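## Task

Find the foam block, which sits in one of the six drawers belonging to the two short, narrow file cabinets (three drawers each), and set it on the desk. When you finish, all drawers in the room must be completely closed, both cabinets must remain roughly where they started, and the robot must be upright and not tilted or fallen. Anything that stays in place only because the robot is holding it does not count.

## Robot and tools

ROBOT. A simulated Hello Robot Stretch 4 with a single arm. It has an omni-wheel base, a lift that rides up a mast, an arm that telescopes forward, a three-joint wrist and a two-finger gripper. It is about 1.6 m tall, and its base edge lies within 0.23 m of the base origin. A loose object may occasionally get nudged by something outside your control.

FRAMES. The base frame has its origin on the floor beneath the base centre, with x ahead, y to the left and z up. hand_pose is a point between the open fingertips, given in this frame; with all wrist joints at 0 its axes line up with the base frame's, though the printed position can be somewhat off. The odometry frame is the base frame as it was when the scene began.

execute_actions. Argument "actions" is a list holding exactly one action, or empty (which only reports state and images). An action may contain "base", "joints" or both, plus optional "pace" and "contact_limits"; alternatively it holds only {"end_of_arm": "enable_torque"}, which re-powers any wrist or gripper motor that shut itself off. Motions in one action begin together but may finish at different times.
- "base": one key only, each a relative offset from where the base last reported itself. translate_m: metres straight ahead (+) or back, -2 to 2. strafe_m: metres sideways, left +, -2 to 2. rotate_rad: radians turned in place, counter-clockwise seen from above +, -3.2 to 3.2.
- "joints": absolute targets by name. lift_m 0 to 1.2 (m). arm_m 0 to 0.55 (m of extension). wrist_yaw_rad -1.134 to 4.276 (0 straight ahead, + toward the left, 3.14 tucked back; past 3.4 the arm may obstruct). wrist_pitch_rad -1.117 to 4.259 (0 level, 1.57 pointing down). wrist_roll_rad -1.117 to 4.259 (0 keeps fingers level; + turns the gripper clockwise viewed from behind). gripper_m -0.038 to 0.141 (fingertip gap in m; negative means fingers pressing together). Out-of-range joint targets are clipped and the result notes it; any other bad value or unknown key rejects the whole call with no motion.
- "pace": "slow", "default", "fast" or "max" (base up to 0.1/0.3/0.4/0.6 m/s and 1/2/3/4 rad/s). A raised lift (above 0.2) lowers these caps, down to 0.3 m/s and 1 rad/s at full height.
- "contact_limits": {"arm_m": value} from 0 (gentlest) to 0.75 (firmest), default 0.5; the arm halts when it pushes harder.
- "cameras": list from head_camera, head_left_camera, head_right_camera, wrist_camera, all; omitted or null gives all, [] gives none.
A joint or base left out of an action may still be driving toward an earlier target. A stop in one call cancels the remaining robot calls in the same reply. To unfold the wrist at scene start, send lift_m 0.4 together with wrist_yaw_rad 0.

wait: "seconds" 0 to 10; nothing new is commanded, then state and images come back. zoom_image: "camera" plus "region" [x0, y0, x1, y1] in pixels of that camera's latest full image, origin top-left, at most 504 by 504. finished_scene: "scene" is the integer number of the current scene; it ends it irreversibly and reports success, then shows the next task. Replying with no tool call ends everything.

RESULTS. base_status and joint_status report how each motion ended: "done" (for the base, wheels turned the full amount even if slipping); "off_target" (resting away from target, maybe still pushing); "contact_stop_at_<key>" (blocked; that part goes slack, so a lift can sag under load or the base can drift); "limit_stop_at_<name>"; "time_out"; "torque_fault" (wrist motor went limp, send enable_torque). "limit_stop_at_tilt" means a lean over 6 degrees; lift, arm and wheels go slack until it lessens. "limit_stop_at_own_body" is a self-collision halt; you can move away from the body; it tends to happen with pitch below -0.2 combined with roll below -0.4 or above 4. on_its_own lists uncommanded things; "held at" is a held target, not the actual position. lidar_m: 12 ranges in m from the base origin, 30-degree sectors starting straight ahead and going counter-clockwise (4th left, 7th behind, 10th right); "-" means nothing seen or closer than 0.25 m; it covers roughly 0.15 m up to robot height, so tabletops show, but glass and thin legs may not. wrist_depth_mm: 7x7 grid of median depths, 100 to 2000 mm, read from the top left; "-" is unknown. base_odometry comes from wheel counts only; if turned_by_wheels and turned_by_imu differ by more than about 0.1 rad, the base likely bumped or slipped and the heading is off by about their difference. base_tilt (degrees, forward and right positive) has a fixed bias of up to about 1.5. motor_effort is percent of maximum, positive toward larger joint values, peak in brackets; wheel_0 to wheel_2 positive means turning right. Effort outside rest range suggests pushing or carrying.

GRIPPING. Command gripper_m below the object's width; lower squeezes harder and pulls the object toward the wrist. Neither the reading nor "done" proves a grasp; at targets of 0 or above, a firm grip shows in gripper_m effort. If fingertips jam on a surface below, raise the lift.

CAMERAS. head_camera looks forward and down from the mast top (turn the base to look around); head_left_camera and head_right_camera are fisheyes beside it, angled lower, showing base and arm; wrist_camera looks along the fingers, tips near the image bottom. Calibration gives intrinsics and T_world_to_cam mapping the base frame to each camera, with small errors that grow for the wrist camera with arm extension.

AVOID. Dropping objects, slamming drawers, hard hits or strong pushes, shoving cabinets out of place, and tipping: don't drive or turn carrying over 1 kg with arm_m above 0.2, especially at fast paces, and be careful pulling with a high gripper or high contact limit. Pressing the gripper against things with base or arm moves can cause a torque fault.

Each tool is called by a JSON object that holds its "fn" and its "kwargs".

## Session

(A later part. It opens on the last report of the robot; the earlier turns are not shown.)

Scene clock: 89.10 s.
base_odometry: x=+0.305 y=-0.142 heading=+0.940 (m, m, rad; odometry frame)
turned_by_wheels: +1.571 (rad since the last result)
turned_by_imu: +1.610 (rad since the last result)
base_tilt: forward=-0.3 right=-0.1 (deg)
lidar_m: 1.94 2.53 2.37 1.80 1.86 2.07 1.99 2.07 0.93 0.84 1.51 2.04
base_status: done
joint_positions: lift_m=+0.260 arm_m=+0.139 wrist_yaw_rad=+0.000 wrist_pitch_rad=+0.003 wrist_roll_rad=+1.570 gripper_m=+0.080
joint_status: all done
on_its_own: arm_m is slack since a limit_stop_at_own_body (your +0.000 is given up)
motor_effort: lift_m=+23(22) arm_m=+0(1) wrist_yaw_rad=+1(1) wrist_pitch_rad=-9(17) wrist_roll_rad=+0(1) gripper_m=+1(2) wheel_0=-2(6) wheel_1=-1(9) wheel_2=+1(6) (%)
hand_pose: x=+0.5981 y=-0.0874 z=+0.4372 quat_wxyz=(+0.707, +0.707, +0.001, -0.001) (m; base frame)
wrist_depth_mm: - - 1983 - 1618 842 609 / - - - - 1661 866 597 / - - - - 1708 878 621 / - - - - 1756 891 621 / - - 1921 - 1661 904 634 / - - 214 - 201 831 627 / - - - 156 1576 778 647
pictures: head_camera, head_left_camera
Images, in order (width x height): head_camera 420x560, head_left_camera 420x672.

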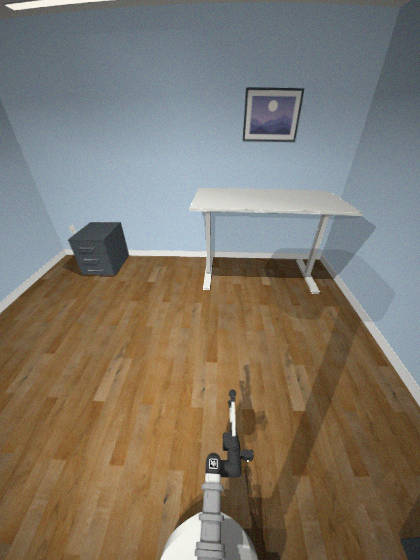

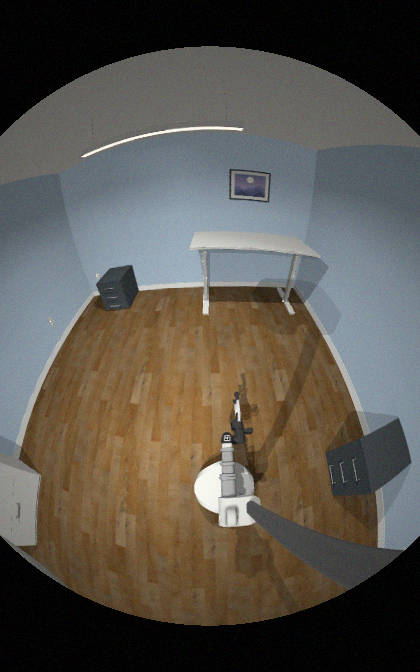

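{"fn": "execute_actions", "kwargs": {"actions": [{"base":{"translate_m":1.2},"joints":{"arm_m":0.0}}], "cameras": []}}

{"fn": "execute_actions", "kwargs": {"actions": [{"base":{"strafe_m":1.65}}], "cameras": ["head_camera","wrist_camera"]}}

Scene clock: 97.20 s.
base_odometry: x=+1.012 y=+0.828 heading=+0.941 (m, m, rad; odometry frame)
turned_by_wheels: +0.000 (rad since the last result)
turned_by_imu: +0.001 (rad since the last result)
base_tilt: forward=-0.3 right=-0.1 (deg)
lidar_m: 0.73 0.78 1.63 2.30 2.35 2.54 3.24 1.40 1.50 1.42 1.05 0.78
base_status: done
joint_positions: lift_m=+0.260 arm_m=+0.001 wrist_yaw_rad=+0.000 wrist_pitch_rad=+0.003 wrist_roll_rad=+1.570 gripper_m=+0.080
joint_status: all done
motor_effort: lift_m=+22(23) arm_m=-5(7) wrist_yaw_rad=+1(1) wrist_pitch_rad=-8(9) wrist_roll_rad=+0(0) gripper_m=-2(1) wheel_0=+0(5) wheel_1=+1(5) wheel_2=+1(8) (%)
hand_pose: x=+0.4602 y=-0.0874 z=+0.4373 quat_wxyz=(+0.707, +0.707, +0.001, -0.001) (m; base frame)
wrist_depth_mm: 741 1118 1366 1366 1308 842 615 / 732 1118 1336 1336 1336 842 609 / 741 1138 1308 1336 1308 878 621 / 723 1098 1336 1366 1336 891 621 / 723 1078 1308 1281 1336 904 627 / 699 866 214 917 201 831 621 / 715 946 1308 156 1336 723 591
pictures: none
No camera images: the call's "cameras" was empty. Leave "cameras" out to get every camera's image.

Scene clock: 104.03 s.
base_odometry: x=-0.321 y=+1.800 heading=+0.941 (m, m, rad; odometry frame)
turned_by_wheels: +0.000 (rad since the last result)
turned_by_imu: -0.004 (rad since the last result)
base_tilt: forward=-0.3 right=-0.1 (deg)
lidar_m: 0.91 0.93 0.67 0.61 0.66 0.89 1.53 3.37 2.80 2.98 1.58 0.98
base_status: done
joint_positions: lift_m=+0.260 arm_m=+0.001 wrist_yaw_rad=+0.000 wrist_pitch_rad=+0.003 wrist_roll_rad=+1.570 gripper_m=+0.080
joint_status: not commanded
motor_effort: lift_m=+22(22) arm_m=-5(4) wrist_yaw_rad=+1(1) wrist_pitch_rad=-9(8) wrist_roll_rad=+0(0) gripper_m=-5(2) wheel_0=+1(8) wheel_1=-1(8) wheel_2=+0(2) (%)
hand_pose: x=+0.4602 y=-0.0874 z=+0.4373 quat_wxyz=(+0.707, +0.707, +0.001, -0.001) (m; base frame)
wrist_depth_mm: 1308 1308 1336 1281 1281 842 615 / 1255 1281 1336 1336 1281 750 615 / 1308 1308 1281 723 732 741 615 / 1255 1308 1281 732 732 741 640 / 1281 1308 1308 723 732 741 634 / 1308 1336 214 732 202 741 634 / 1281 1281 1281 156 1336 778 647
pictures: head_camera, wrist_camera
camera_calibration (this result's frames):
wrist_camera: T_world_to_cam=[[0.00204433, 0.0206348, -0.999785, 0.445067], [0.0365466, 0.999118, 0.0206958, 0.127353], [0.99933, -0.0365811, 0.00128839, -0.241235], [0, 0, 0, 1]] pos_world=[0.235509, -0.145249, 0.442647]
Images, in order (width x height): head_camera 420x560, wrist_camera 616x392.

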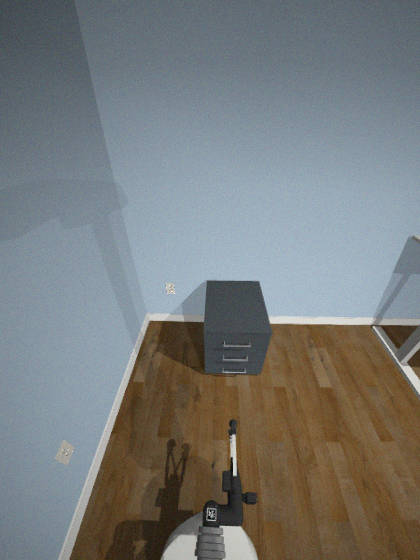

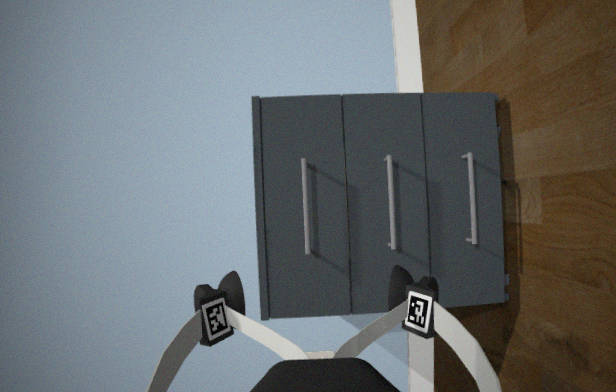

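{"fn": "execute_actions", "kwargs": {"actions": [{"base":{"strafe_m":-0.07},"joints":{"arm_m":0.33}}], "cameras": ["wrist_camera"]}}

Scene clock: 107.53 s.
base_odometry: x=-0.264 y=+1.759 heading=+0.940 (m, m, rad; odometry frame)
turned_by_wheels: +0.000 (rad since the last result)
turned_by_imu: +0.001 (rad since the last result)
base_tilt: forward=-0.3 right=-0.1 (deg)
lidar_m: 0.90 1.06 0.75 0.70 0.74 1.00 1.53 3.35 2.72 3.02 1.51 1.03
base_status: done
joint_positions: lift_m=+0.260 arm_m=+0.329 wrist_yaw_rad=+0.000 wrist_pitch_rad=+0.002 wrist_roll_rad=+1.570 gripper_m=+0.080
joint_status: all done
motor_effort: lift_m=+22(22) arm_m=+5(3) wrist_yaw_rad=+1(2) wrist_pitch_rad=-8(9) wrist_roll_rad=-1(0) gripper_m=+0(1) wheel_0=-2(5) wheel_1=+0(10) wheel_2=-1(3) (%)
hand_pose: x=+0.7886 y=-0.0874 z=+0.4374 quat_wxyz=(+0.707, +0.707, +0.001, -0.001) (m; base frame)
wrist_depth_mm: 960 960 960 960 960 842 603 / 946 960 960 404 404 404 407 / 960 960 399 399 402 402 404 / 946 946 410 399 402 402 404 / 946 976 397 394 399 399 404 / 946 960 215 397 201 397 402 / 946 946 392 156 397 397 402
pictures: wrist_camera
camera_calibration (this result's frames):
wrist_camera: T_world_to_cam=[[0.00232434, 0.0206553, -0.999784, 0.444257], [0.0364019, 0.999122, 0.0207262, 0.115413], [0.999335, -0.0364422, 0.00157041, -0.569464], [0, 0, 0, 1]] pos_world=[0.563851, -0.145241, 0.442664]
Images, in order (width x height): wrist_camera 616x392.

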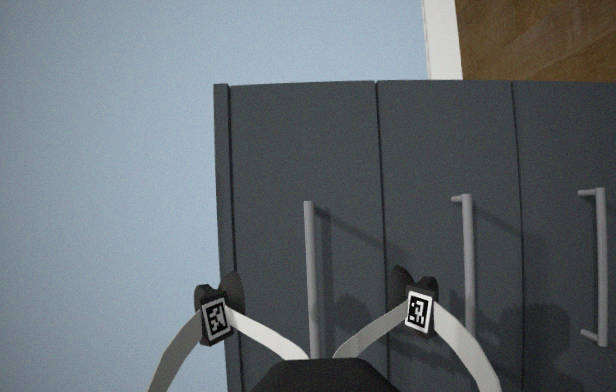

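{"fn": "execute_actions", "kwargs": {"actions": [{"joints":{"arm_m":0.472},"contact_limits":{"arm_m":0.2}}], "cameras": []}}

{"fn": "execute_actions", "kwargs": {"actions": [{"joints":{"gripper_m":-0.02}}], "cameras": []}}

{"fn": "execute_actions", "kwargs": {"actions": [{"joints":{"arm_m":0.15},"pace":"slow"}], "cameras": ["head_camera"]}}

{"fn": "zoom_image", "kwargs": {"camera": "head_camera", "region": [140,270,320,450]}}

Scene clock: 111.67 s.
base_odometry: x=-0.264 y=+1.759 heading=+0.940 (m, m, rad; odometry frame)
turned_by_wheels: +0.000 (rad since the last result)
turned_by_imu: +0.002 (rad since the last result)
base_tilt: forward=-0.3 right=-0.1 (deg)
lidar_m: 0.90 1.04 0.76 0.69 0.70 1.03 1.54 3.35 2.71 3.02 1.53 0.99
base_status: not commanded
joint_positions: lift_m=+0.260 arm_m=+0.471 wrist_yaw_rad=+0.000 wrist_pitch_rad=+0.002 wrist_roll_rad=+1.570 gripper_m=+0.080
joint_status: all done
motor_effort: lift_m=+22(22) arm_m=+5(4) wrist_yaw_rad=+1(2) wrist_pitch_rad=-8(8) wrist_roll_rad=+0(0) gripper_m=-1(3) wheel_0=-3(2) wheel_1=+0(0) wheel_2=-1(1) (%)
contact_limits: arm_m 0.2
hand_pose: x=+0.9306 y=-0.0874 z=+0.4374 quat_wxyz=(+0.707, +0.707, +0.001, -0.001) (m; base frame)
wrist_depth_mm: 820 809 257 259 259 262 - / 809 809 255 256 258 259 262 / 809 820 254 256 257 258 260 / 809 809 254 257 256 257 258 / 798 820 252 253 254 256 258 / 809 798 214 253 201 256 257 / 809 820 251 156 254 254 -
pictures: none
No camera images: the call's "cameras" was empty. Leave "cameras" out to get every camera's image.

Scene clock: 113.40 s.
base_odometry: x=-0.264 y=+1.759 heading=+0.940 (m, m, rad; odometry frame)
turned_by_wheels: +0.000 (rad since the last result)
turned_by_imu: +0.001 (rad since the last result)
base_tilt: forward=-0.3 right=-0.1 (deg)
lidar_m: 0.91 1.03 0.72 0.70 0.73 1.01 1.53 3.35 2.68 3.03 1.49 0.99
base_status: not commanded
joint_positions: lift_m=+0.260 arm_m=+0.471 wrist_yaw_rad=+0.001 wrist_pitch_rad=+0.003 wrist_roll_rad=+1.570 gripper_m=-0.019
joint_status: all done
motor_effort: lift_m=+22(22) arm_m=+3(5) wrist_yaw_rad=-2(2) wrist_pitch_rad=-10(11) wrist_roll_rad=+0(0) gripper_m=-18(18) wheel_0=-2(2) wheel_1=+0(0) wheel_2=+0(1) (%)
hand_pose: x=+0.9309 y=-0.0871 z=+0.4371 quat_wxyz=(+0.707, +0.707, +0.001, -0.001) (m; base frame)
wrist_depth_mm: 820 831 253 253 255 262 - / 820 820 252 254 255 260 262 / 809 820 251 252 253 258 260 / 809 798 250 250 251 256 257 / 809 820 249 250 253 255 256 / 809 820 248 209 185 255 258 / 809 809 247 198 249 149 -
pictures: none
No camera images: the call's "cameras" was empty. Leave "cameras" out to get every camera's image.

Scene clock: 117.90 s.
base_odometry: x=-0.264 y=+1.759 heading=+0.940 (m, m, rad; odometry frame)
turned_by_wheels: -0.001 (rad since the last result)
turned_by_imu: +0.001 (rad since the last result)
base_tilt: forward=-0.3 right=-0.1 (deg)
lidar_m: 0.60 1.03 0.76 0.70 0.74 1.02 1.54 3.34 2.71 3.02 1.51 0.66
base_status: not commanded
joint_positions: lift_m=+0.260 arm_m=+0.151 wrist_yaw_rad=-0.006 wrist_pitch_rad=+0.004 wrist_roll_rad=+1.570 gripper_m=-0.019
joint_status: all done
on_its_own: wrist_yaw_rad is at rest, and its effort (+19) is outside its rest range (-13 to +13)
motor_effort: lift_m=+22(22) arm_m=-5(8) wrist_yaw_rad=+19(20) wrist_pitch_rad=-14(14) wrist_roll_rad=+0(0) gripper_m=-16(21) wheel_0=-5(5) wheel_1=-2(2) wheel_2=-3(3) (%)
hand_pose: x=+0.6098 y=-0.0892 z=+0.4368 quat_wxyz=(+0.707, +0.707, -0.001, -0.004) (m; base frame)
wrist_depth_mm: 1138 1160 253 254 257 831 603 / 1138 1160 253 253 255 854 603 / 1138 1138 251 252 254 585 585 / 1118 1138 250 251 252 585 597 / 1138 1138 248 249 251 580 585 / 1118 1118 246 208 186 585 591 / 1138 1118 246 212 249 580 580
pictures: head_camera
Images, in order (width x height): head_camera 420x560.

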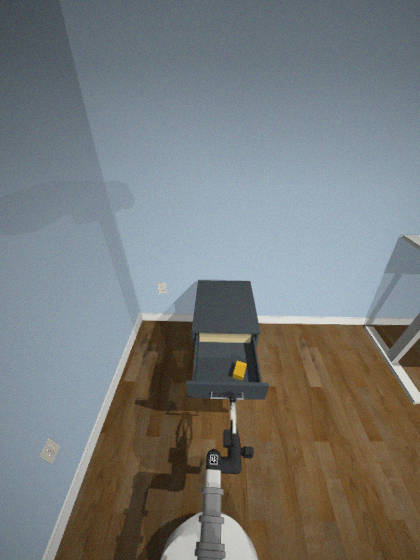

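Region (140, 270, 320, 450) of head_camera's 420x560 image, scaled by 2.800, with more detail than that image has.

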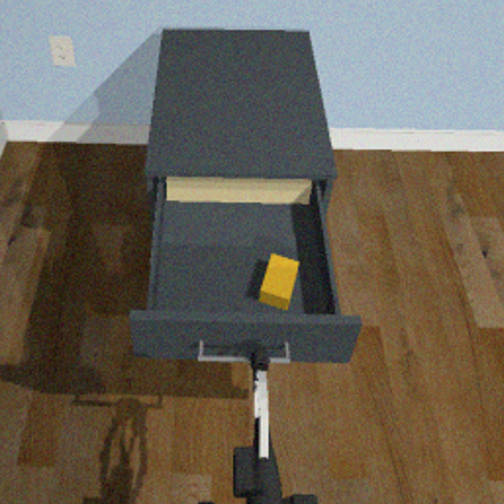

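{"fn": "execute_actions", "kwargs": {"actions": [{"joints":{"gripper_m":0.1}}], "cameras": []}}

{"fn": "execute_actions", "kwargs": {"actions": [{"joints":{"arm_m":0.07}}], "cameras": []}}

{"fn": "execute_actions", "kwargs": {"actions": [{"joints":{"lift_m":0.75,"wrist_roll_rad":0}}], "cameras": []}}

{"fn": "execute_actions", "kwargs": {"actions": [{"joints":{"arm_m":0.5,"wrist_pitch_rad":1.57}}], "cameras": ["wrist_camera"]}}

Scene clock: 122.37 s.
base_odometry: x=-0.264 y=+1.759 heading=+0.940 (m, m, rad; odometry frame)
turned_by_wheels: +0.000 (rad since the last result)
turned_by_imu: +0.002 (rad since the last result)
base_tilt: forward=-0.3 right=-0.1 (deg)
lidar_m: 0.60 1.05 0.73 0.72 0.73 1.01 1.53 3.35 2.70 3.03 1.51 0.67
base_status: not commanded
joint_positions: lift_m=+0.260 arm_m=+0.151 wrist_yaw_rad=+0.000 wrist_pitch_rad=+0.003 wrist_roll_rad=+1.570 gripper_m=+0.100
joint_status: all done
motor_effort: lift_m=+22(22) arm_m=-4(5) wrist_yaw_rad=+2(19) wrist_pitch_rad=-9(13) wrist_roll_rad=+0(0) gripper_m=-2(14) wheel_0=-3(5) wheel_1=-1(2) wheel_2=-1(2) (%)
hand_pose: x=+0.6101 y=-0.0875 z=+0.4372 quat_wxyz=(+0.707, +0.707, +0.001, -0.001) (m; base frame)
wrist_depth_mm: 1138 1160 256 258 259 820 603 / 1118 1138 255 258 256 854 603 / 1118 1138 255 255 257 580 591 / 1138 1138 254 254 256 574 591 / 1138 1118 254 252 255 580 580 / 1118 1160 214 253 216 574 580 / 1118 1118 252 152 254 569 580
pictures: none
No camera images: the call's "cameras" was empty. Leave "cameras" out to get every camera's image.

Scene clock: 123.53 s.
base_odometry: x=-0.264 y=+1.759 heading=+0.940 (m, m, rad; odometry frame)
turned_by_wheels: +0.000 (rad since the last result)
turned_by_imu: +0.000 (rad since the last result)
base_tilt: forward=-0.3 right=-0.1 (deg)
lidar_m: 0.59 1.04 0.75 0.70 0.74 1.00 1.53 3.34 2.70 3.02 1.52 0.65
base_status: not commanded
joint_positions: lift_m=+0.260 arm_m=+0.071 wrist_yaw_rad=+0.000 wrist_pitch_rad=+0.003 wrist_roll_rad=+1.570 gripper_m=+0.100
joint_status: all done
motor_effort: lift_m=+22(22) arm_m=-5(12) wrist_yaw_rad=+1(2) wrist_pitch_rad=-8(9) wrist_roll_rad=+0(0) gripper_m=+0(1) wheel_0=-3(3) wheel_1=-2(2) wheel_2=-1(1) (%)
hand_pose: x=+0.5302 y=-0.0874 z=+0.4373 quat_wxyz=(+0.707, +0.707, +0.001, -0.001) (m; base frame)
wrist_depth_mm: 1205 1229 1255 1229 1255 842 603 / 1229 1205 1229 340 1160 866 603 / 1229 1229 1255 338 668 668 615 / 1205 1255 1229 334 338 668 621 / 1205 1229 1229 332 334 661 634 / 1205 1205 213 334 216 661 634 / 1205 1182 1182 152 336 654 640
pictures: none
No camera images: the call's "cameras" was empty. Leave "cameras" out to get every camera's image.

Scene clock: 126.43 s.
base_odometry: x=-0.264 y=+1.759 heading=+0.940 (m, m, rad; odometry frame)
turned_by_wheels: +0.000 (rad since the last result)
turned_by_imu: +0.001 (rad since the last result)
base_tilt: forward=-0.3 right=-0.1 (deg)
lidar_m: 0.59 1.05 0.76 0.70 0.73 1.00 1.53 3.35 2.72 3.01 1.53 0.66
base_status: not commanded
joint_positions: lift_m=+0.750 arm_m=+0.071 wrist_yaw_rad=+0.000 wrist_pitch_rad=+0.003 wrist_roll_rad=+0.000 gripper_m=+0.100
joint_status: all done
motor_effort: lift_m=+23(21) arm_m=-5(5) wrist_yaw_rad=+1(1) wrist_pitch_rad=-9(10) wrist_roll_rad=-1(5) gripper_m=-5(4) wheel_0=-3(3) wheel_1=-2(1) wheel_2=-1(1) (%)
hand_pose: x=+0.5302 y=-0.0874 z=+0.9272 quat_wxyz=(+1.000, +0.000, +0.001, +0.000) (m; base frame)
wrist_depth_mm: 1229 1229 1255 1229 1229 1229 1205 / 1182 1229 1205 1229 1205 1205 1255 / 1205 1229 1229 1255 1229 1229 1205 / 1182 1255 1205 1255 1205 1229 1229 / 1182 1205 1229 1229 1205 1229 1205 / 1138 1229 214 1229 216 1205 1255 / 1160 1255 1229 148 1229 1229 1205
pictures: none
No camera images: the call's "cameras" was empty. Leave "cameras" out to get every camera's image.

Scene clock: 128.80 s.
base_odometry: x=-0.264 y=+1.759 heading=+0.940 (m, m, rad; odometry frame)
turned_by_wheels: +0.000 (rad since the last result)
turned_by_imu: +0.001 (rad since the last result)
base_tilt: forward=-0.3 right=+0.0 (deg)
lidar_m: 0.57 1.03 0.76 0.70 0.74 0.99 1.54 3.34 2.72 3.03 1.51 0.64
base_status: not commanded
joint_positions: lift_m=+0.750 arm_m=+0.499 wrist_yaw_rad=+0.000 wrist_pitch_rad=+1.570 wrist_roll_rad=+0.000 gripper_m=+0.100
joint_status: all done
motor_effort: lift_m=+23(23) arm_m=+5(8) wrist_yaw_rad=+1(2) wrist_pitch_rad=+0(9) wrist_roll_rad=-1(1) gripper_m=+2(3) wheel_0=-3(3) wheel_1=-2(1) wheel_2=-1(1) (%)
hand_pose: x=+0.6704 y=-0.0874 z=+0.6395 quat_wxyz=(+0.707, +0.000, +0.707, +0.000) (m; base frame)
wrist_depth_mm: 891 492 488 492 488 866 866 / 866 492 492 492 488 866 866 / 866 492 488 492 484 878 866 / 866 500 496 492 496 866 878 / 866 442 500 480 442 878 891 / 878 866 213 878 217 878 866 / 891 878 878 148 891 866 878
pictures: wrist_camera
camera_calibration (this result's frames):
wrist_camera: T_world_to_cam=[[-0.0215738, -0.999756, -0.00472731, -0.062918], [-0.999062, 0.021736, -0.0374622, 0.761456], [0.0375558, 0.00391467, -0.999287, 0.836671], [0, 0, 0, 1]] pos_world=[0.727963, -0.0827289, 0.864303]
Images, in order (width x height): wrist_camera 616x392.

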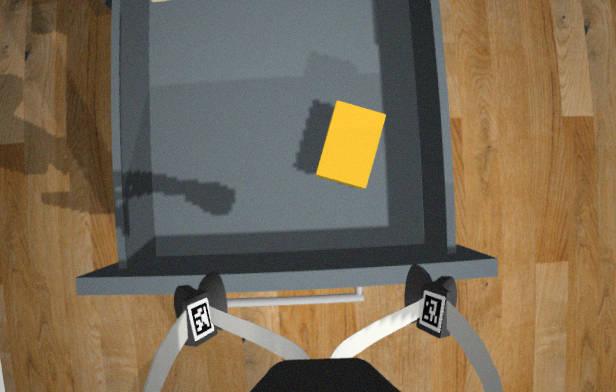

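{"fn": "execute_actions", "kwargs": {"actions": [{"base":{"translate_m":0.1},"joints":{"arm_m":0.535,"wrist_roll_rad":0.27}}], "cameras": []}}

{"fn": "execute_actions", "kwargs": {"actions": [{"base":{"strafe_m":-0.042},"joints":{"lift_m":0.6}}], "cameras": ["wrist_camera"]}}

Scene clock: 132.97 s.
base_odometry: x=-0.205 y=+1.840 heading=+0.940 (m, m, rad; odometry frame)
turned_by_wheels: +0.000 (rad since the last result)
turned_by_imu: +0.002 (rad since the last result)
base_tilt: forward=-0.3 right=-0.1 (deg)
lidar_m: 0.50 0.53 0.75 0.70 0.76 1.01 1.66 3.44 2.76 2.61 1.48 0.56
base_status: done
joint_positions: lift_m=+0.750 arm_m=+0.534 wrist_yaw_rad=+0.000 wrist_pitch_rad=+1.570 wrist_roll_rad=+0.270 gripper_m=+0.100
joint_status: all done
motor_effort: lift_m=+23(23) arm_m=+5(7) wrist_yaw_rad=+1(1) wrist_pitch_rad=-1(1) wrist_roll_rad=+0(5) gripper_m=-2(1) wheel_0=+0(6) wheel_1=+1(4) wheel_2=+2(10) (%)
hand_pose: x=+0.7053 y=-0.0874 z=+0.6395 quat_wxyz=(+0.701, +0.095, +0.700, -0.095) (m; base frame)
wrist_depth_mm: 342 342 343 343 342 854 878 / 342 343 343 351 492 866 866 / 343 343 488 492 492 878 878 / 866 496 496 496 496 866 891 / 891 492 484 492 496 878 866 / 878 492 213 496 216 433 878 / 878 866 500 148 404 364 854
pictures: none
No camera images: the call's "cameras" was empty. Leave "cameras" out to get every camera's image.

Scene clock: 134.67 s.
base_odometry: x=-0.171 y=+1.815 heading=+0.940 (m, m, rad; odometry frame)
turned_by_wheels: +0.000 (rad since the last result)
turned_by_imu: +0.001 (rad since the last result)
base_tilt: forward=-0.3 right=-0.1 (deg)
lidar_m: 0.47 0.55 0.80 0.75 0.77 1.09 1.63 3.46 2.70 2.64 1.40 0.55
base_status: done
joint_positions: lift_m=+0.600 arm_m=+0.534 wrist_yaw_rad=+0.000 wrist_pitch_rad=+1.570 wrist_roll_rad=+0.270 gripper_m=+0.100
joint_status: all done
motor_effort: lift_m=+17(19) arm_m=+5(5) wrist_yaw_rad=+1(0) wrist_pitch_rad=-2(0) wrist_roll_rad=+1(1) gripper_m=+2(1) wheel_0=-1(9) wheel_1=+0(7) wheel_2=+0(0) (%)
hand_pose: x=+0.7054 y=-0.0874 z=+0.4900 quat_wxyz=(+0.701, +0.095, +0.700, -0.095) (m; base frame)
wrist_depth_mm: 193 192 200 340 320 723 723 / 192 317 342 342 324 715 723 / 343 342 342 340 336 715 715 / 343 343 342 343 343 723 732 / 342 342 342 298 340 723 723 / 342 343 214 298 216 291 715 / 330 342 345 148 342 330 715
pictures: wrist_camera
camera_calibration (this result's frames):
wrist_camera: T_world_to_cam=[[-0.287113, -0.957884, -0.00495623, 0.128201], [-0.957178, 0.287094, -0.0372542, 0.784356], [0.0371081, -0.00595216, -0.999294, 0.685355], [0, 0, 0, 1]] pos_world=[0.762144, -0.0983031, 0.714727]
Images, in order (width x height): wrist_camera 616x392.

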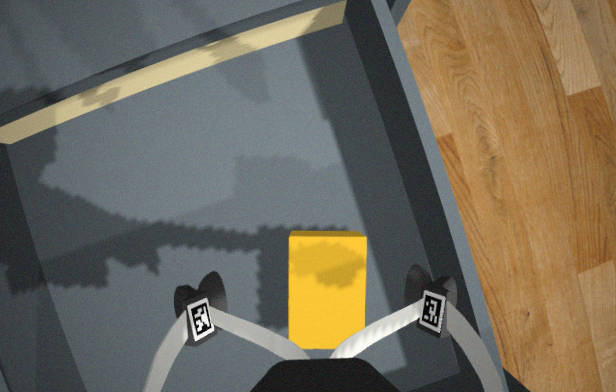

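{"fn": "execute_actions", "kwargs": {"actions": [{"joints":{"lift_m":0.51}}], "cameras": []}}

{"fn": "execute_actions", "kwargs": {"actions": [{"joints":{"gripper_m":0.03}}], "cameras": []}}

{"fn": "execute_actions", "kwargs": {"actions": [{"joints":{"lift_m":1.0}}], "cameras": []}}

{"fn": "execute_actions", "kwargs": {"actions": [{"base":{"strafe_m":-1.7},"joints":{"arm_m":0.1}}], "cameras": ["wrist_camera","head_camera"]}}

Scene clock: 138.07 s.
base_odometry: x=-0.171 y=+1.815 heading=+0.940 (m, m, rad; odometry frame)
turned_by_wheels: +0.000 (rad since the last result)
turned_by_imu: +0.001 (rad since the last result)
base_tilt: forward=-0.3 right=-0.1 (deg)
lidar_m: 0.50 0.52 0.79 0.75 0.76 1.08 1.62 3.46 2.74 2.66 1.41 0.54
base_status: not commanded
joint_positions: lift_m=+0.510 arm_m=+0.534 wrist_yaw_rad=+0.000 wrist_pitch_rad=+1.570 wrist_roll_rad=+0.270 gripper_m=+0.100
joint_status: all done
motor_effort: lift_m=+18(20) arm_m=+4(5) wrist_yaw_rad=+1(1) wrist_pitch_rad=+0(1) wrist_roll_rad=+0(0) gripper_m=+0(2) wheel_0=-1(1) wheel_1=+0(0) wheel_2=+0(0) (%)
hand_pose: x=+0.7054 y=-0.0874 z=+0.3999 quat_wxyz=(+0.701, +0.095, +0.700, -0.095) (m; base frame)
wrist_depth_mm: 215 241 250 250 233 615 627 / 250 251 251 251 250 189 627 / 251 250 250 252 252 188 627 / 251 250 251 252 252 192 627 / 250 250 252 218 251 210 621 / 252 250 213 207 207 205 175 / 252 252 253 148 252 218 -
pictures: none
No camera images: the call's "cameras" was empty. Leave "cameras" out to get every camera's image.

Scene clock: 139.60 s.
base_odometry: x=-0.171 y=+1.815 heading=+0.940 (m, m, rad; odometry frame)
turned_by_wheels: +0.000 (rad since the last result)
turned_by_imu: +0.001 (rad since the last result)
base_tilt: forward=-0.3 right=-0.1 (deg)
lidar_m: 0.50 0.54 0.75 0.74 0.78 1.08 1.61 3.43 2.73 2.63 1.43 0.55
base_status: not commanded
joint_positions: lift_m=+0.510 arm_m=+0.534 wrist_yaw_rad=+0.000 wrist_pitch_rad=+1.570 wrist_roll_rad=+0.270 gripper_m=+0.030
joint_status: all done
motor_effort: lift_m=+18(18) arm_m=+5(5) wrist_yaw_rad=+1(1) wrist_pitch_rad=+0(1) wrist_roll_rad=+1(1) gripper_m=-18(16) wheel_0=-1(1) wheel_1=+0(0) wheel_2=+0(0) (%)
hand_pose: x=+0.7054 y=-0.0874 z=+0.3999 quat_wxyz=(+0.701, +0.095, +0.700, -0.095) (m; base frame)
wrist_depth_mm: 215 240 251 252 235 634 627 / 251 251 251 251 252 189 621 / 251 251 251 251 251 188 634 / 252 251 251 251 251 192 621 / 252 253 251 229 251 210 627 / 251 252 198 198 197 213 174 / 252 252 252 197 252 200 -
pictures: none
No camera images: the call's "cameras" was empty. Leave "cameras" out to get every camera's image.

Scene clock: 142.50 s.
base_odometry: x=-0.171 y=+1.815 heading=+0.940 (m, m, rad; odometry frame)
turned_by_wheels: +0.000 (rad since the last result)
turned_by_imu: +0.001 (rad since the last result)
base_tilt: forward=-0.3 right=-0.1 (deg)
lidar_m: 0.51 0.52 0.79 0.74 0.78 1.05 1.65 3.42 2.72 2.62 1.44 0.53
base_status: not commanded
joint_positions: lift_m=+1.000 arm_m=+0.534 wrist_yaw_rad=+0.000 wrist_pitch_rad=+1.570 wrist_roll_rad=+0.270 gripper_m=+0.030
joint_status: all done
motor_effort: lift_m=+23(23) arm_m=+5(4) wrist_yaw_rad=+1(1) wrist_pitch_rad=-1(1) wrist_roll_rad=+0(1) gripper_m=-17(17) wheel_0=-1(1) wheel_1=+0(0) wheel_2=+0(0) (%)
hand_pose: x=+0.7054 y=-0.0874 z=+0.8895 quat_wxyz=(+0.701, +0.095, +0.700, -0.095) (m; base frame)
wrist_depth_mm: 788 591 585 597 1138 1138 1118 / 1118 597 591 591 1118 1118 1138 / 1098 591 603 750 1138 1138 1138 / 1138 759 759 741 1118 1118 1138 / 1118 1118 741 229 1118 1118 1160 / 1138 1138 198 197 198 1138 1138 / 1118 1118 615 198 1138 1118 1138
pictures: none
No camera images: the call's "cameras" was empty. Leave "cameras" out to get every camera's image.

Scene clock: 149.50 s.
base_odometry: x=+1.202 y=+0.813 heading=+0.940 (m, m, rad; odometry frame)
turned_by_wheels: +0.000 (rad since the last result)
turned_by_imu: +0.008 (rad since the last result)
base_tilt: forward=-0.3 right=-0.1 (deg)
lidar_m: 0.61 0.67 1.57 2.45 2.56 2.77 3.34 1.37 1.32 1.25 0.92 0.65
base_status: done
joint_positions: lift_m=+1.000 arm_m=+0.101 wrist_yaw_rad=+0.000 wrist_pitch_rad=+1.570 wrist_roll_rad=+0.270 gripper_m=+0.030
joint_status: all done
motor_effort: lift_m=+22(23) arm_m=-5(6) wrist_yaw_rad=+1(1) wrist_pitch_rad=-1(1) wrist_roll_rad=+0(1) gripper_m=-14(14) wheel_0=-1(8) wheel_1=+0(9) wheel_2=+1(3) (%)
hand_pose: x=+0.2719 y=-0.0874 z=+0.8896 quat_wxyz=(+0.701, +0.095, +0.700, -0.095) (m; base frame)
wrist_depth_mm: 1138 1118 1118 1098 1118 1118 1138 / 1118 1138 1138 1118 1098 1118 1118 / 1098 1098 1118 1118 1160 1118 1118 / 1118 1138 1118 1138 1138 1118 1098 / 1138 1138 1118 229 1138 1138 1138 / 1118 1138 197 197 198 1138 1118 / 1118 1138 917 197 1138 1138 1118
pictures: head_camera, wrist_camera
camera_calibration (this result's frames):
wrist_camera: T_world_to_cam=[[-0.28746, -0.95778, -0.00493303, 0.00582831], [-0.957077, 0.28744, -0.0371761, 0.384333], [0.0370245, -0.00596535, -0.999297, 1.10084], [0, 0, 0, 1]] pos_world=[0.328754, -0.0983237, 1.11438]
Images, in order (width x height): head_camera 420x560, wrist_camera 616x392.

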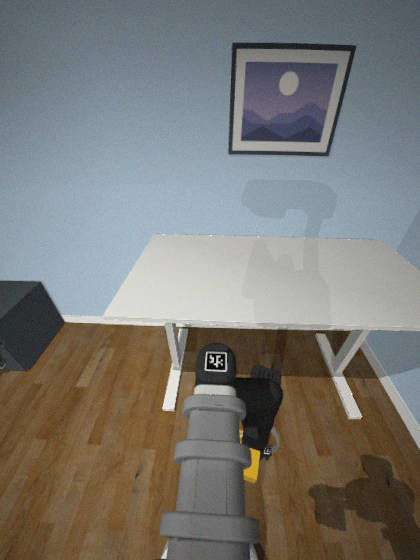

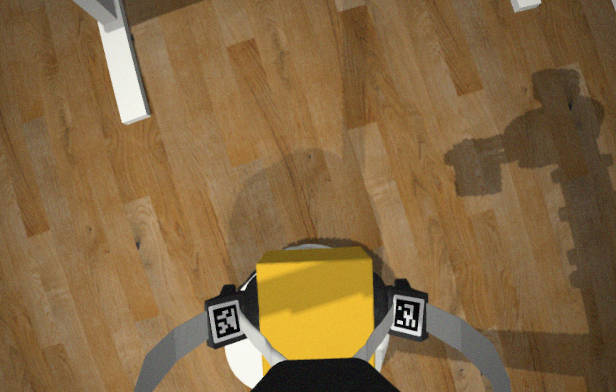

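Desk looks tall; go to max lift.

{"fn": "execute_actions", "kwargs": {"actions": [{"joints":{"lift_m":1.2}}], "cameras": []}}

{"fn": "execute_actions", "kwargs": {"actions": [{"base":{"translate_m":0.1},"joints":{"arm_m":0.55}}], "cameras": ["wrist_camera"]}}

Scene clock: 153.70 s.
base_odometry: x=+1.202 y=+0.813 heading=+0.940 (m, m, rad; odometry frame)
turned_by_wheels: +0.000 (rad since the last result)
turned_by_imu: +0.002 (rad since the last result)
base_tilt: forward=-0.3 right=-0.1 (deg)
lidar_m: 0.64 0.67 1.58 2.44 2.55 2.73 3.40 1.36 1.33 1.26 0.93 0.67
base_status: not commanded
joint_positions: lift_m=+1.200 arm_m=+0.101 wrist_yaw_rad=+0.000 wrist_pitch_rad=+1.570 wrist_roll_rad=+0.270 gripper_m=+0.030
joint_status: all done
motor_effort: lift_m=+23(19) arm_m=-5(4) wrist_yaw_rad=+1(1) wrist_pitch_rad=-1(1) wrist_roll_rad=+0(0) gripper_m=-14(16) wheel_0=-1(1) wheel_1=+0(0) wheel_2=+1(1) (%)
hand_pose: x=+0.2719 y=-0.0874 z=+1.0895 quat_wxyz=(+0.701, +0.095, +0.700, -0.095) (m; base frame)
wrist_depth_mm: 1336 1308 1336 1281 1308 1308 1336 / 1308 1308 1336 1336 1308 1308 1366 / 1308 1366 1336 1308 1336 1336 1366 / 1336 1366 1366 1336 1308 1308 1336 / 1336 1336 1336 229 1336 1336 1336 / 1336 1336 197 197 196 1308 1308 / 1308 1308 1308 196 1336 1308 1336
pictures: none
No camera images: the call's "cameras" was empty. Leave "cameras" out to get every camera's image.

Scene clock: 156.10 s.
base_odometry: x=+1.261 y=+0.894 heading=+0.940 (m, m, rad; odometry frame)
turned_by_wheels: +0.000 (rad since the last result)
turned_by_imu: +0.001 (rad since the last result)
base_tilt: forward=-0.3 right=-0.1 (deg)
lidar_m: 0.53 0.58 1.53 1.69 2.56 2.78 3.49 1.45 1.31 1.26 0.79 0.58
base_status: done
joint_positions: lift_m=+1.200 arm_m=+0.546 wrist_yaw_rad=+0.000 wrist_pitch_rad=+1.570 wrist_roll_rad=+0.270 gripper_m=+0.030
joint_status: all done
joint sent to its limit — the command would take arm_m past its upper limit, so that joint was sent only as far as its limit.
motor_effort: lift_m=+23(23) arm_m=+5(0) wrist_yaw_rad=+1(0) wrist_pitch_rad=+0(1) wrist_roll_rad=+0(1) gripper_m=-16(16) wheel_0=+1(6) wheel_1=+0(2) wheel_2=+0(10) (%)
hand_pose: x=+0.7176 y=-0.0874 z=+1.0895 quat_wxyz=(+0.701, +0.095, +0.700, -0.095) (m; base frame)
wrist_depth_mm: 362 364 362 362 364 362 362 / 364 362 362 362 362 366 359 / 364 364 366 364 364 364 364 / 362 366 362 362 364 364 364 / 362 364 364 229 364 364 366 / 364 364 197 198 197 366 364 / 364 364 364 198 364 366 1336
pictures: wrist_camera
camera_calibration (this result's frames):
wrist_camera: T_world_to_cam=[[-0.28725, -0.957843, -0.00500282, 0.134854], [-0.95713, 0.287231, -0.0374085, 0.818603], [0.0372684, -0.00595722, -0.999288, 1.28391], [0, 0, 0, 1]] pos_world=[0.774397, -0.0983113, 1.31429]
Images, in order (width x height): wrist_camera 616x392.

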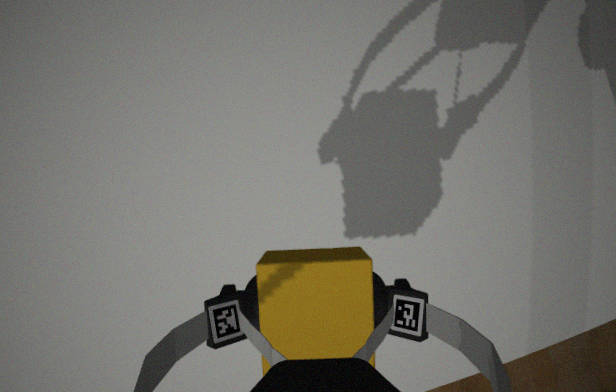

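{"fn": "execute_actions", "kwargs": {"actions": [{"joints":{"lift_m":1.09}}], "cameras": []}}

{"fn": "execute_actions", "kwargs": {"actions": [{"joints":{"gripper_m":0.1}}], "cameras": []}}

{"fn": "execute_actions", "kwargs": {"actions": [{"joints":{"lift_m":1.2}}], "cameras": []}}

{"fn": "execute_actions", "kwargs": {"actions": [{"base":{"translate_m":-0.2},"joints":{"arm_m":0.0,"gripper_m":-0.01}}], "cameras": []}}

{"fn": "execute_actions", "kwargs": {"actions": [{"base":{"strafe_m":1.74},"joints":{"lift_m":0.3,"wrist_pitch_rad":0,"wrist_roll_rad":0}}], "cameras": ["head_camera","wrist_camera"]}}

{"fn": "execute_actions", "kwargs": {"actions": [{"joints":{"arm_m":0.52},"pace":"slow","contact_limits":{"arm_m":0.25}}], "cameras": ["head_camera"]}}

Scene clock: 171.73 s.
base_odometry: x=+1.261 y=+0.894 heading=+0.940 (m, m, rad; odometry frame)
turned_by_wheels: +0.000 (rad since the last result)
turned_by_imu: +0.002 (rad since the last result)
base_tilt: forward=-0.3 right=-0.1 (deg)
lidar_m: 0.53 0.57 1.55 1.67 2.57 2.75 3.47 1.46 1.33 1.25 0.77 0.55
base_status: not commanded
joint_positions: lift_m=+1.090 arm_m=+0.546 wrist_yaw_rad=+0.000 wrist_pitch_rad=+1.570 wrist_roll_rad=+0.270 gripper_m=+0.030
joint_status: all done
motor_effort: lift_m=+18(19) arm_m=+5(5) wrist_yaw_rad=+0(1) wrist_pitch_rad=+0(1) wrist_roll_rad=+0(0) gripper_m=-16(14) wheel_0=+2(1) wheel_1=+0(0) wheel_2=+0(0) (%)
hand_pose: x=+0.7176 y=-0.0874 z=+0.9799 quat_wxyz=(+0.701, +0.095, +0.700, -0.095) (m; base frame)
wrist_depth_mm: 253 252 253 251 252 254 - / 251 252 253 253 254 253 253 / 253 252 252 253 253 253 252 / 253 253 252 253 253 254 254 / 253 253 252 229 254 253 254 / 255 253 198 197 198 253 254 / 254 254 254 197 253 254 -
pictures: none
No camera images: the call's "cameras" was empty. Leave "cameras" out to get every camera's image.

Scene clock: 173.27 s.
base_odometry: x=+1.261 y=+0.894 heading=+0.940 (m, m, rad; odometry frame)
turned_by_wheels: +0.000 (rad since the last result)
turned_by_imu: +0.001 (rad since the last result)
base_tilt: forward=-0.3 right=-0.1 (deg)
lidar_m: 0.51 0.56 1.55 1.69 2.56 2.76 3.46 1.46 1.30 1.23 0.80 0.55
base_status: not commanded
joint_positions: lift_m=+1.090 arm_m=+0.546 wrist_yaw_rad=+0.000 wrist_pitch_rad=+1.570 wrist_roll_rad=+0.270 gripper_m=+0.100
joint_status: all done
motor_effort: lift_m=+17(17) arm_m=+5(5) wrist_yaw_rad=+1(0) wrist_pitch_rad=-1(0) wrist_roll_rad=+0(0) gripper_m=-4(13) wheel_0=+1(2) wheel_1=+0(0) wheel_2=+0(0) (%)
hand_pose: x=+0.7176 y=-0.0874 z=+0.9799 quat_wxyz=(+0.701, +0.095, +0.700, -0.095) (m; base frame)
wrist_depth_mm: 253 251 252 252 252 253 - / 254 253 253 251 253 254 253 / 253 253 253 252 254 254 253 / 252 252 253 253 254 254 253 / 253 252 254 226 254 253 254 / 252 253 214 208 209 254 255 / 254 254 253 148 254 255 -
pictures: none
No camera images: the call's "cameras" was empty. Leave "cameras" out to get every camera's image.

Scene clock: 174.77 s.
base_odometry: x=+1.261 y=+0.894 heading=+0.940 (m, m, rad; odometry frame)
turned_by_wheels: +0.000 (rad since the last result)
turned_by_imu: +0.001 (rad since the last result)
base_tilt: forward=-0.3 right=-0.1 (deg)
lidar_m: 0.53 0.56 1.53 1.69 2.56 2.76 3.50 1.46 1.33 1.25 0.77 0.55
base_status: not commanded
joint_positions: lift_m=+1.200 arm_m=+0.546 wrist_yaw_rad=+0.000 wrist_pitch_rad=+1.570 wrist_roll_rad=+0.270 gripper_m=+0.100
joint_status: all done
motor_effort: lift_m=+23(28) arm_m=+5(5) wrist_yaw_rad=+0(1) wrist_pitch_rad=+0(1) wrist_roll_rad=+0(0) gripper_m=-2(2) wheel_0=+1(1) wheel_1=+0(0) wheel_2=+0(0) (%)
hand_pose: x=+0.7176 y=-0.0874 z=+1.0895 quat_wxyz=(+0.701, +0.095, +0.700, -0.095) (m; base frame)
wrist_depth_mm: 362 362 362 364 362 362 362 / 362 362 364 364 362 362 364 / 364 362 364 364 362 364 364 / 364 364 362 364 364 364 359 / 366 364 362 320 366 364 366 / 366 364 213 322 216 364 364 / 364 364 364 148 364 366 1308
pictures: none
No camera images: the call's "cameras" was empty. Leave "cameras" out to get every camera's image.

Scene clock: 177.43 s.
base_odometry: x=+1.143 y=+0.732 heading=+0.940 (m, m, rad; odometry frame)
turned_by_wheels: +0.000 (rad since the last result)
turned_by_imu: +0.001 (rad since the last result)
base_tilt: forward=-0.3 right=-0.1 (deg)
lidar_m: 0.73 0.76 1.63 2.46 2.46 2.73 3.26 1.31 1.34 1.26 1.09 0.78
base_status: done
joint_positions: lift_m=+1.200 arm_m=+0.001 wrist_yaw_rad=+0.000 wrist_pitch_rad=+1.570 wrist_roll_rad=+0.270 gripper_m=-0.010
joint_status: all done
motor_effort: lift_m=+23(23) arm_m=-5(3) wrist_yaw_rad=+1(0) wrist_pitch_rad=-2(2) wrist_roll_rad=+0(1) gripper_m=-10(10) wheel_0=-2(4) wheel_1=-1(8) wheel_2=-1(8) (%)
hand_pose: x=+0.1719 y=-0.0874 z=+1.0895 quat_wxyz=(+0.701, +0.095, +0.700, -0.095) (m; base frame)
wrist_depth_mm: 1308 1308 1336 1336 1366 1336 1336 / 1308 1281 1336 1336 1336 1308 1336 / 1336 1308 1308 1336 1336 1366 1336 / 1336 1308 1308 1336 1336 1336 1336 / 1336 1308 1366 1098 1366 1308 1336 / 1336 1336 1308 202 1118 1336 1336 / 1336 1336 177 436 1336 1336 1336
pictures: none
No camera images: the call's "cameras" was empty. Leave "cameras" out to get every camera's image.

Scene clock: 184.57 s.
base_odometry: x=-0.262 y=+1.758 heading=+0.940 (m, m, rad; odometry frame)
turned_by_wheels: +0.000 (rad since the last result)
turned_by_imu: -0.004 (rad since the last result)
base_tilt: forward=-0.3 right=-0.1 (deg)
lidar_m: 0.57 1.04 0.74 0.69 0.74 1.00 1.56 3.35 2.72 3.00 1.54 0.65
base_status: done
joint_positions: lift_m=+0.300 arm_m=+0.001 wrist_yaw_rad=+0.000 wrist_pitch_rad=+0.003 wrist_roll_rad=+0.000 gripper_m=-0.010
joint_status: all done
motor_effort: lift_m=+18(25) arm_m=-4(5) wrist_yaw_rad=+1(1) wrist_pitch_rad=-9(16) wrist_roll_rad=-2(4) gripper_m=-9(8) wheel_0=+0(8) wheel_1=-1(13) wheel_2=+0(3) (%)
hand_pose: x=+0.4602 y=-0.0874 z=+0.4776 quat_wxyz=(+1.000, +0.000, +0.001, +0.000) (m; base frame)
wrist_depth_mm: 1229 1281 1281 1281 1308 1308 1255 / 1205 1308 1308 1336 1281 1281 1281 / 1205 1308 1281 1255 1308 1308 1281 / 1182 1308 1281 1229 1281 1281 1255 / 1182 402 404 402 402 1336 1308 / 1160 399 402 202 404 1308 1308 / 1160 404 177 294 404 1025 1078
pictures: head_camera, wrist_camera
camera_calibration (this result's frames):
wrist_camera: T_world_to_cam=[[0.00464261, -0.999749, -0.0219349, -0.0720634], [0.0335046, 0.0220783, -0.999195, 0.52956], [0.999428, 0.00390395, 0.0335987, -0.253198], [0, 0, 0, 1]] pos_world=[0.235645, -0.0827486, 0.53606]
Images, in order (width x height): head_camera 420x560, wrist_camera 616x392.

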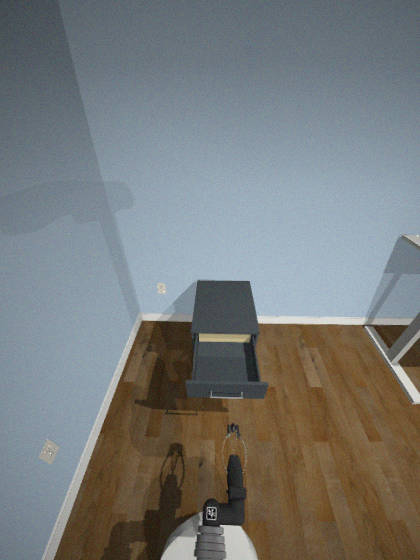

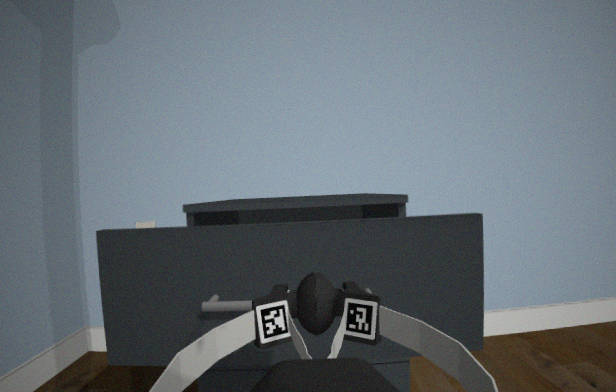

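Scene clock: 190.90 s.
base_odometry: x=-0.262 y=+1.758 heading=+0.941 (m, m, rad; odometry frame)
turned_by_wheels: +0.001 (rad since the last result)
turned_by_imu: +0.003 (rad since the last result)
base_tilt: forward=-0.3 right=-0.1 (deg)
lidar_m: 0.93 1.07 0.75 0.71 0.75 1.01 1.55 3.36 2.70 3.02 1.52 1.59
base_status: not commanded
joint_positions: lift_m=+0.300 arm_m=+0.508 wrist_yaw_rad=+0.000 wrist_pitch_rad=+0.002 wrist_roll_rad=+0.000 gripper_m=-0.010
joint_status: arm_m contact_stop (moved +0.508 of +0.519)
on_its_own: arm_m is slack since a contact_stop (your +0.520 is given up)
motor_effort: lift_m=+18(18) arm_m=+0(19) wrist_yaw_rad=+1(24) wrist_pitch_rad=-6(9) wrist_roll_rad=-2(1) gripper_m=-5(12) wheel_0=+6(6) wheel_1=+4(5) wheel_2=-2(8) (%)
contact_limits: arm_m 0.25
hand_pose: x=+0.9677 y=-0.0875 z=+0.4779 quat_wxyz=(+1.000, +0.000, +0.001, +0.000) (m; base frame)
wrist_depth_mm: 788 788 778 778 768 778 768 / 778 788 778 778 778 778 788 / 788 778 788 759 768 778 788 / 778 788 778 778 521 345 788 / 235 233 234 235 233 233 233 / 233 234 234 206 234 234 234 / 235 235 235 167 225 236 234
pictures: head_camera
Images, in order (width x height): head_camera 420x560.

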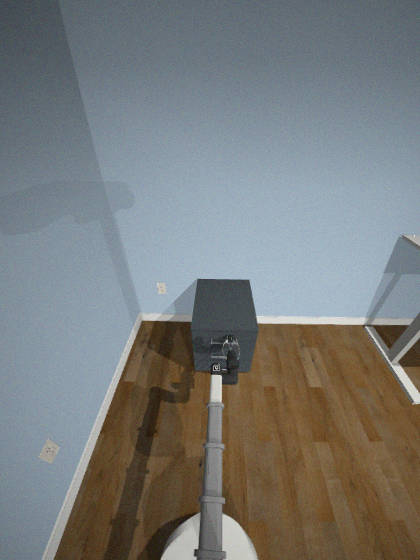

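{"fn": "execute_actions", "kwargs": {"actions": [{"joints":{"arm_m":0.4}}], "cameras": []}}

{"fn": "finished_scene", "kwargs": {"scene": 1}}

Scene clock: 193.97 s.
base_odometry: x=-0.262 y=+1.758 heading=+0.940 (m, m, rad; odometry frame)
turned_by_wheels: -0.001 (rad since the last result)
turned_by_imu: +0.000 (rad since the last result)
base_tilt: forward=-0.3 right=-0.1 (deg)
lidar_m: 0.91 1.08 0.75 0.71 0.72 1.03 1.54 3.36 2.69 3.02 1.52 1.54
base_status: not commanded
joint_positions: lift_m=+0.300 arm_m=+0.401 wrist_yaw_rad=+0.000 wrist_pitch_rad=+0.002 wrist_roll_rad=+0.000 gripper_m=-0.010
joint_status: all done
motor_effort: lift_m=+18(18) arm_m=-5(3) wrist_yaw_rad=+1(3) wrist_pitch_rad=-8(9) wrist_roll_rad=-1(1) gripper_m=-8(9) wheel_0=+0(5) wheel_1=+1(4) wheel_2=-1(1) (%)
hand_pose: x=+0.8602 y=-0.0874 z=+0.4777 quat_wxyz=(+1.000, +0.000, +0.001, +0.000) (m; base frame)
wrist_depth_mm: 891 891 878 891 891 891 904 / 878 891 878 891 878 904 891 / 891 891 891 891 891 904 891 / 878 891 891 891 615 878 917 / 343 340 340 343 342 342 891 / 343 343 340 202 345 343 917 / 621 342 178 264 340 343 904
pictures: none
No camera images: the call's "cameras" was empty. Leave "cameras" out to get every camera's image.

The scene is finished: the task was done.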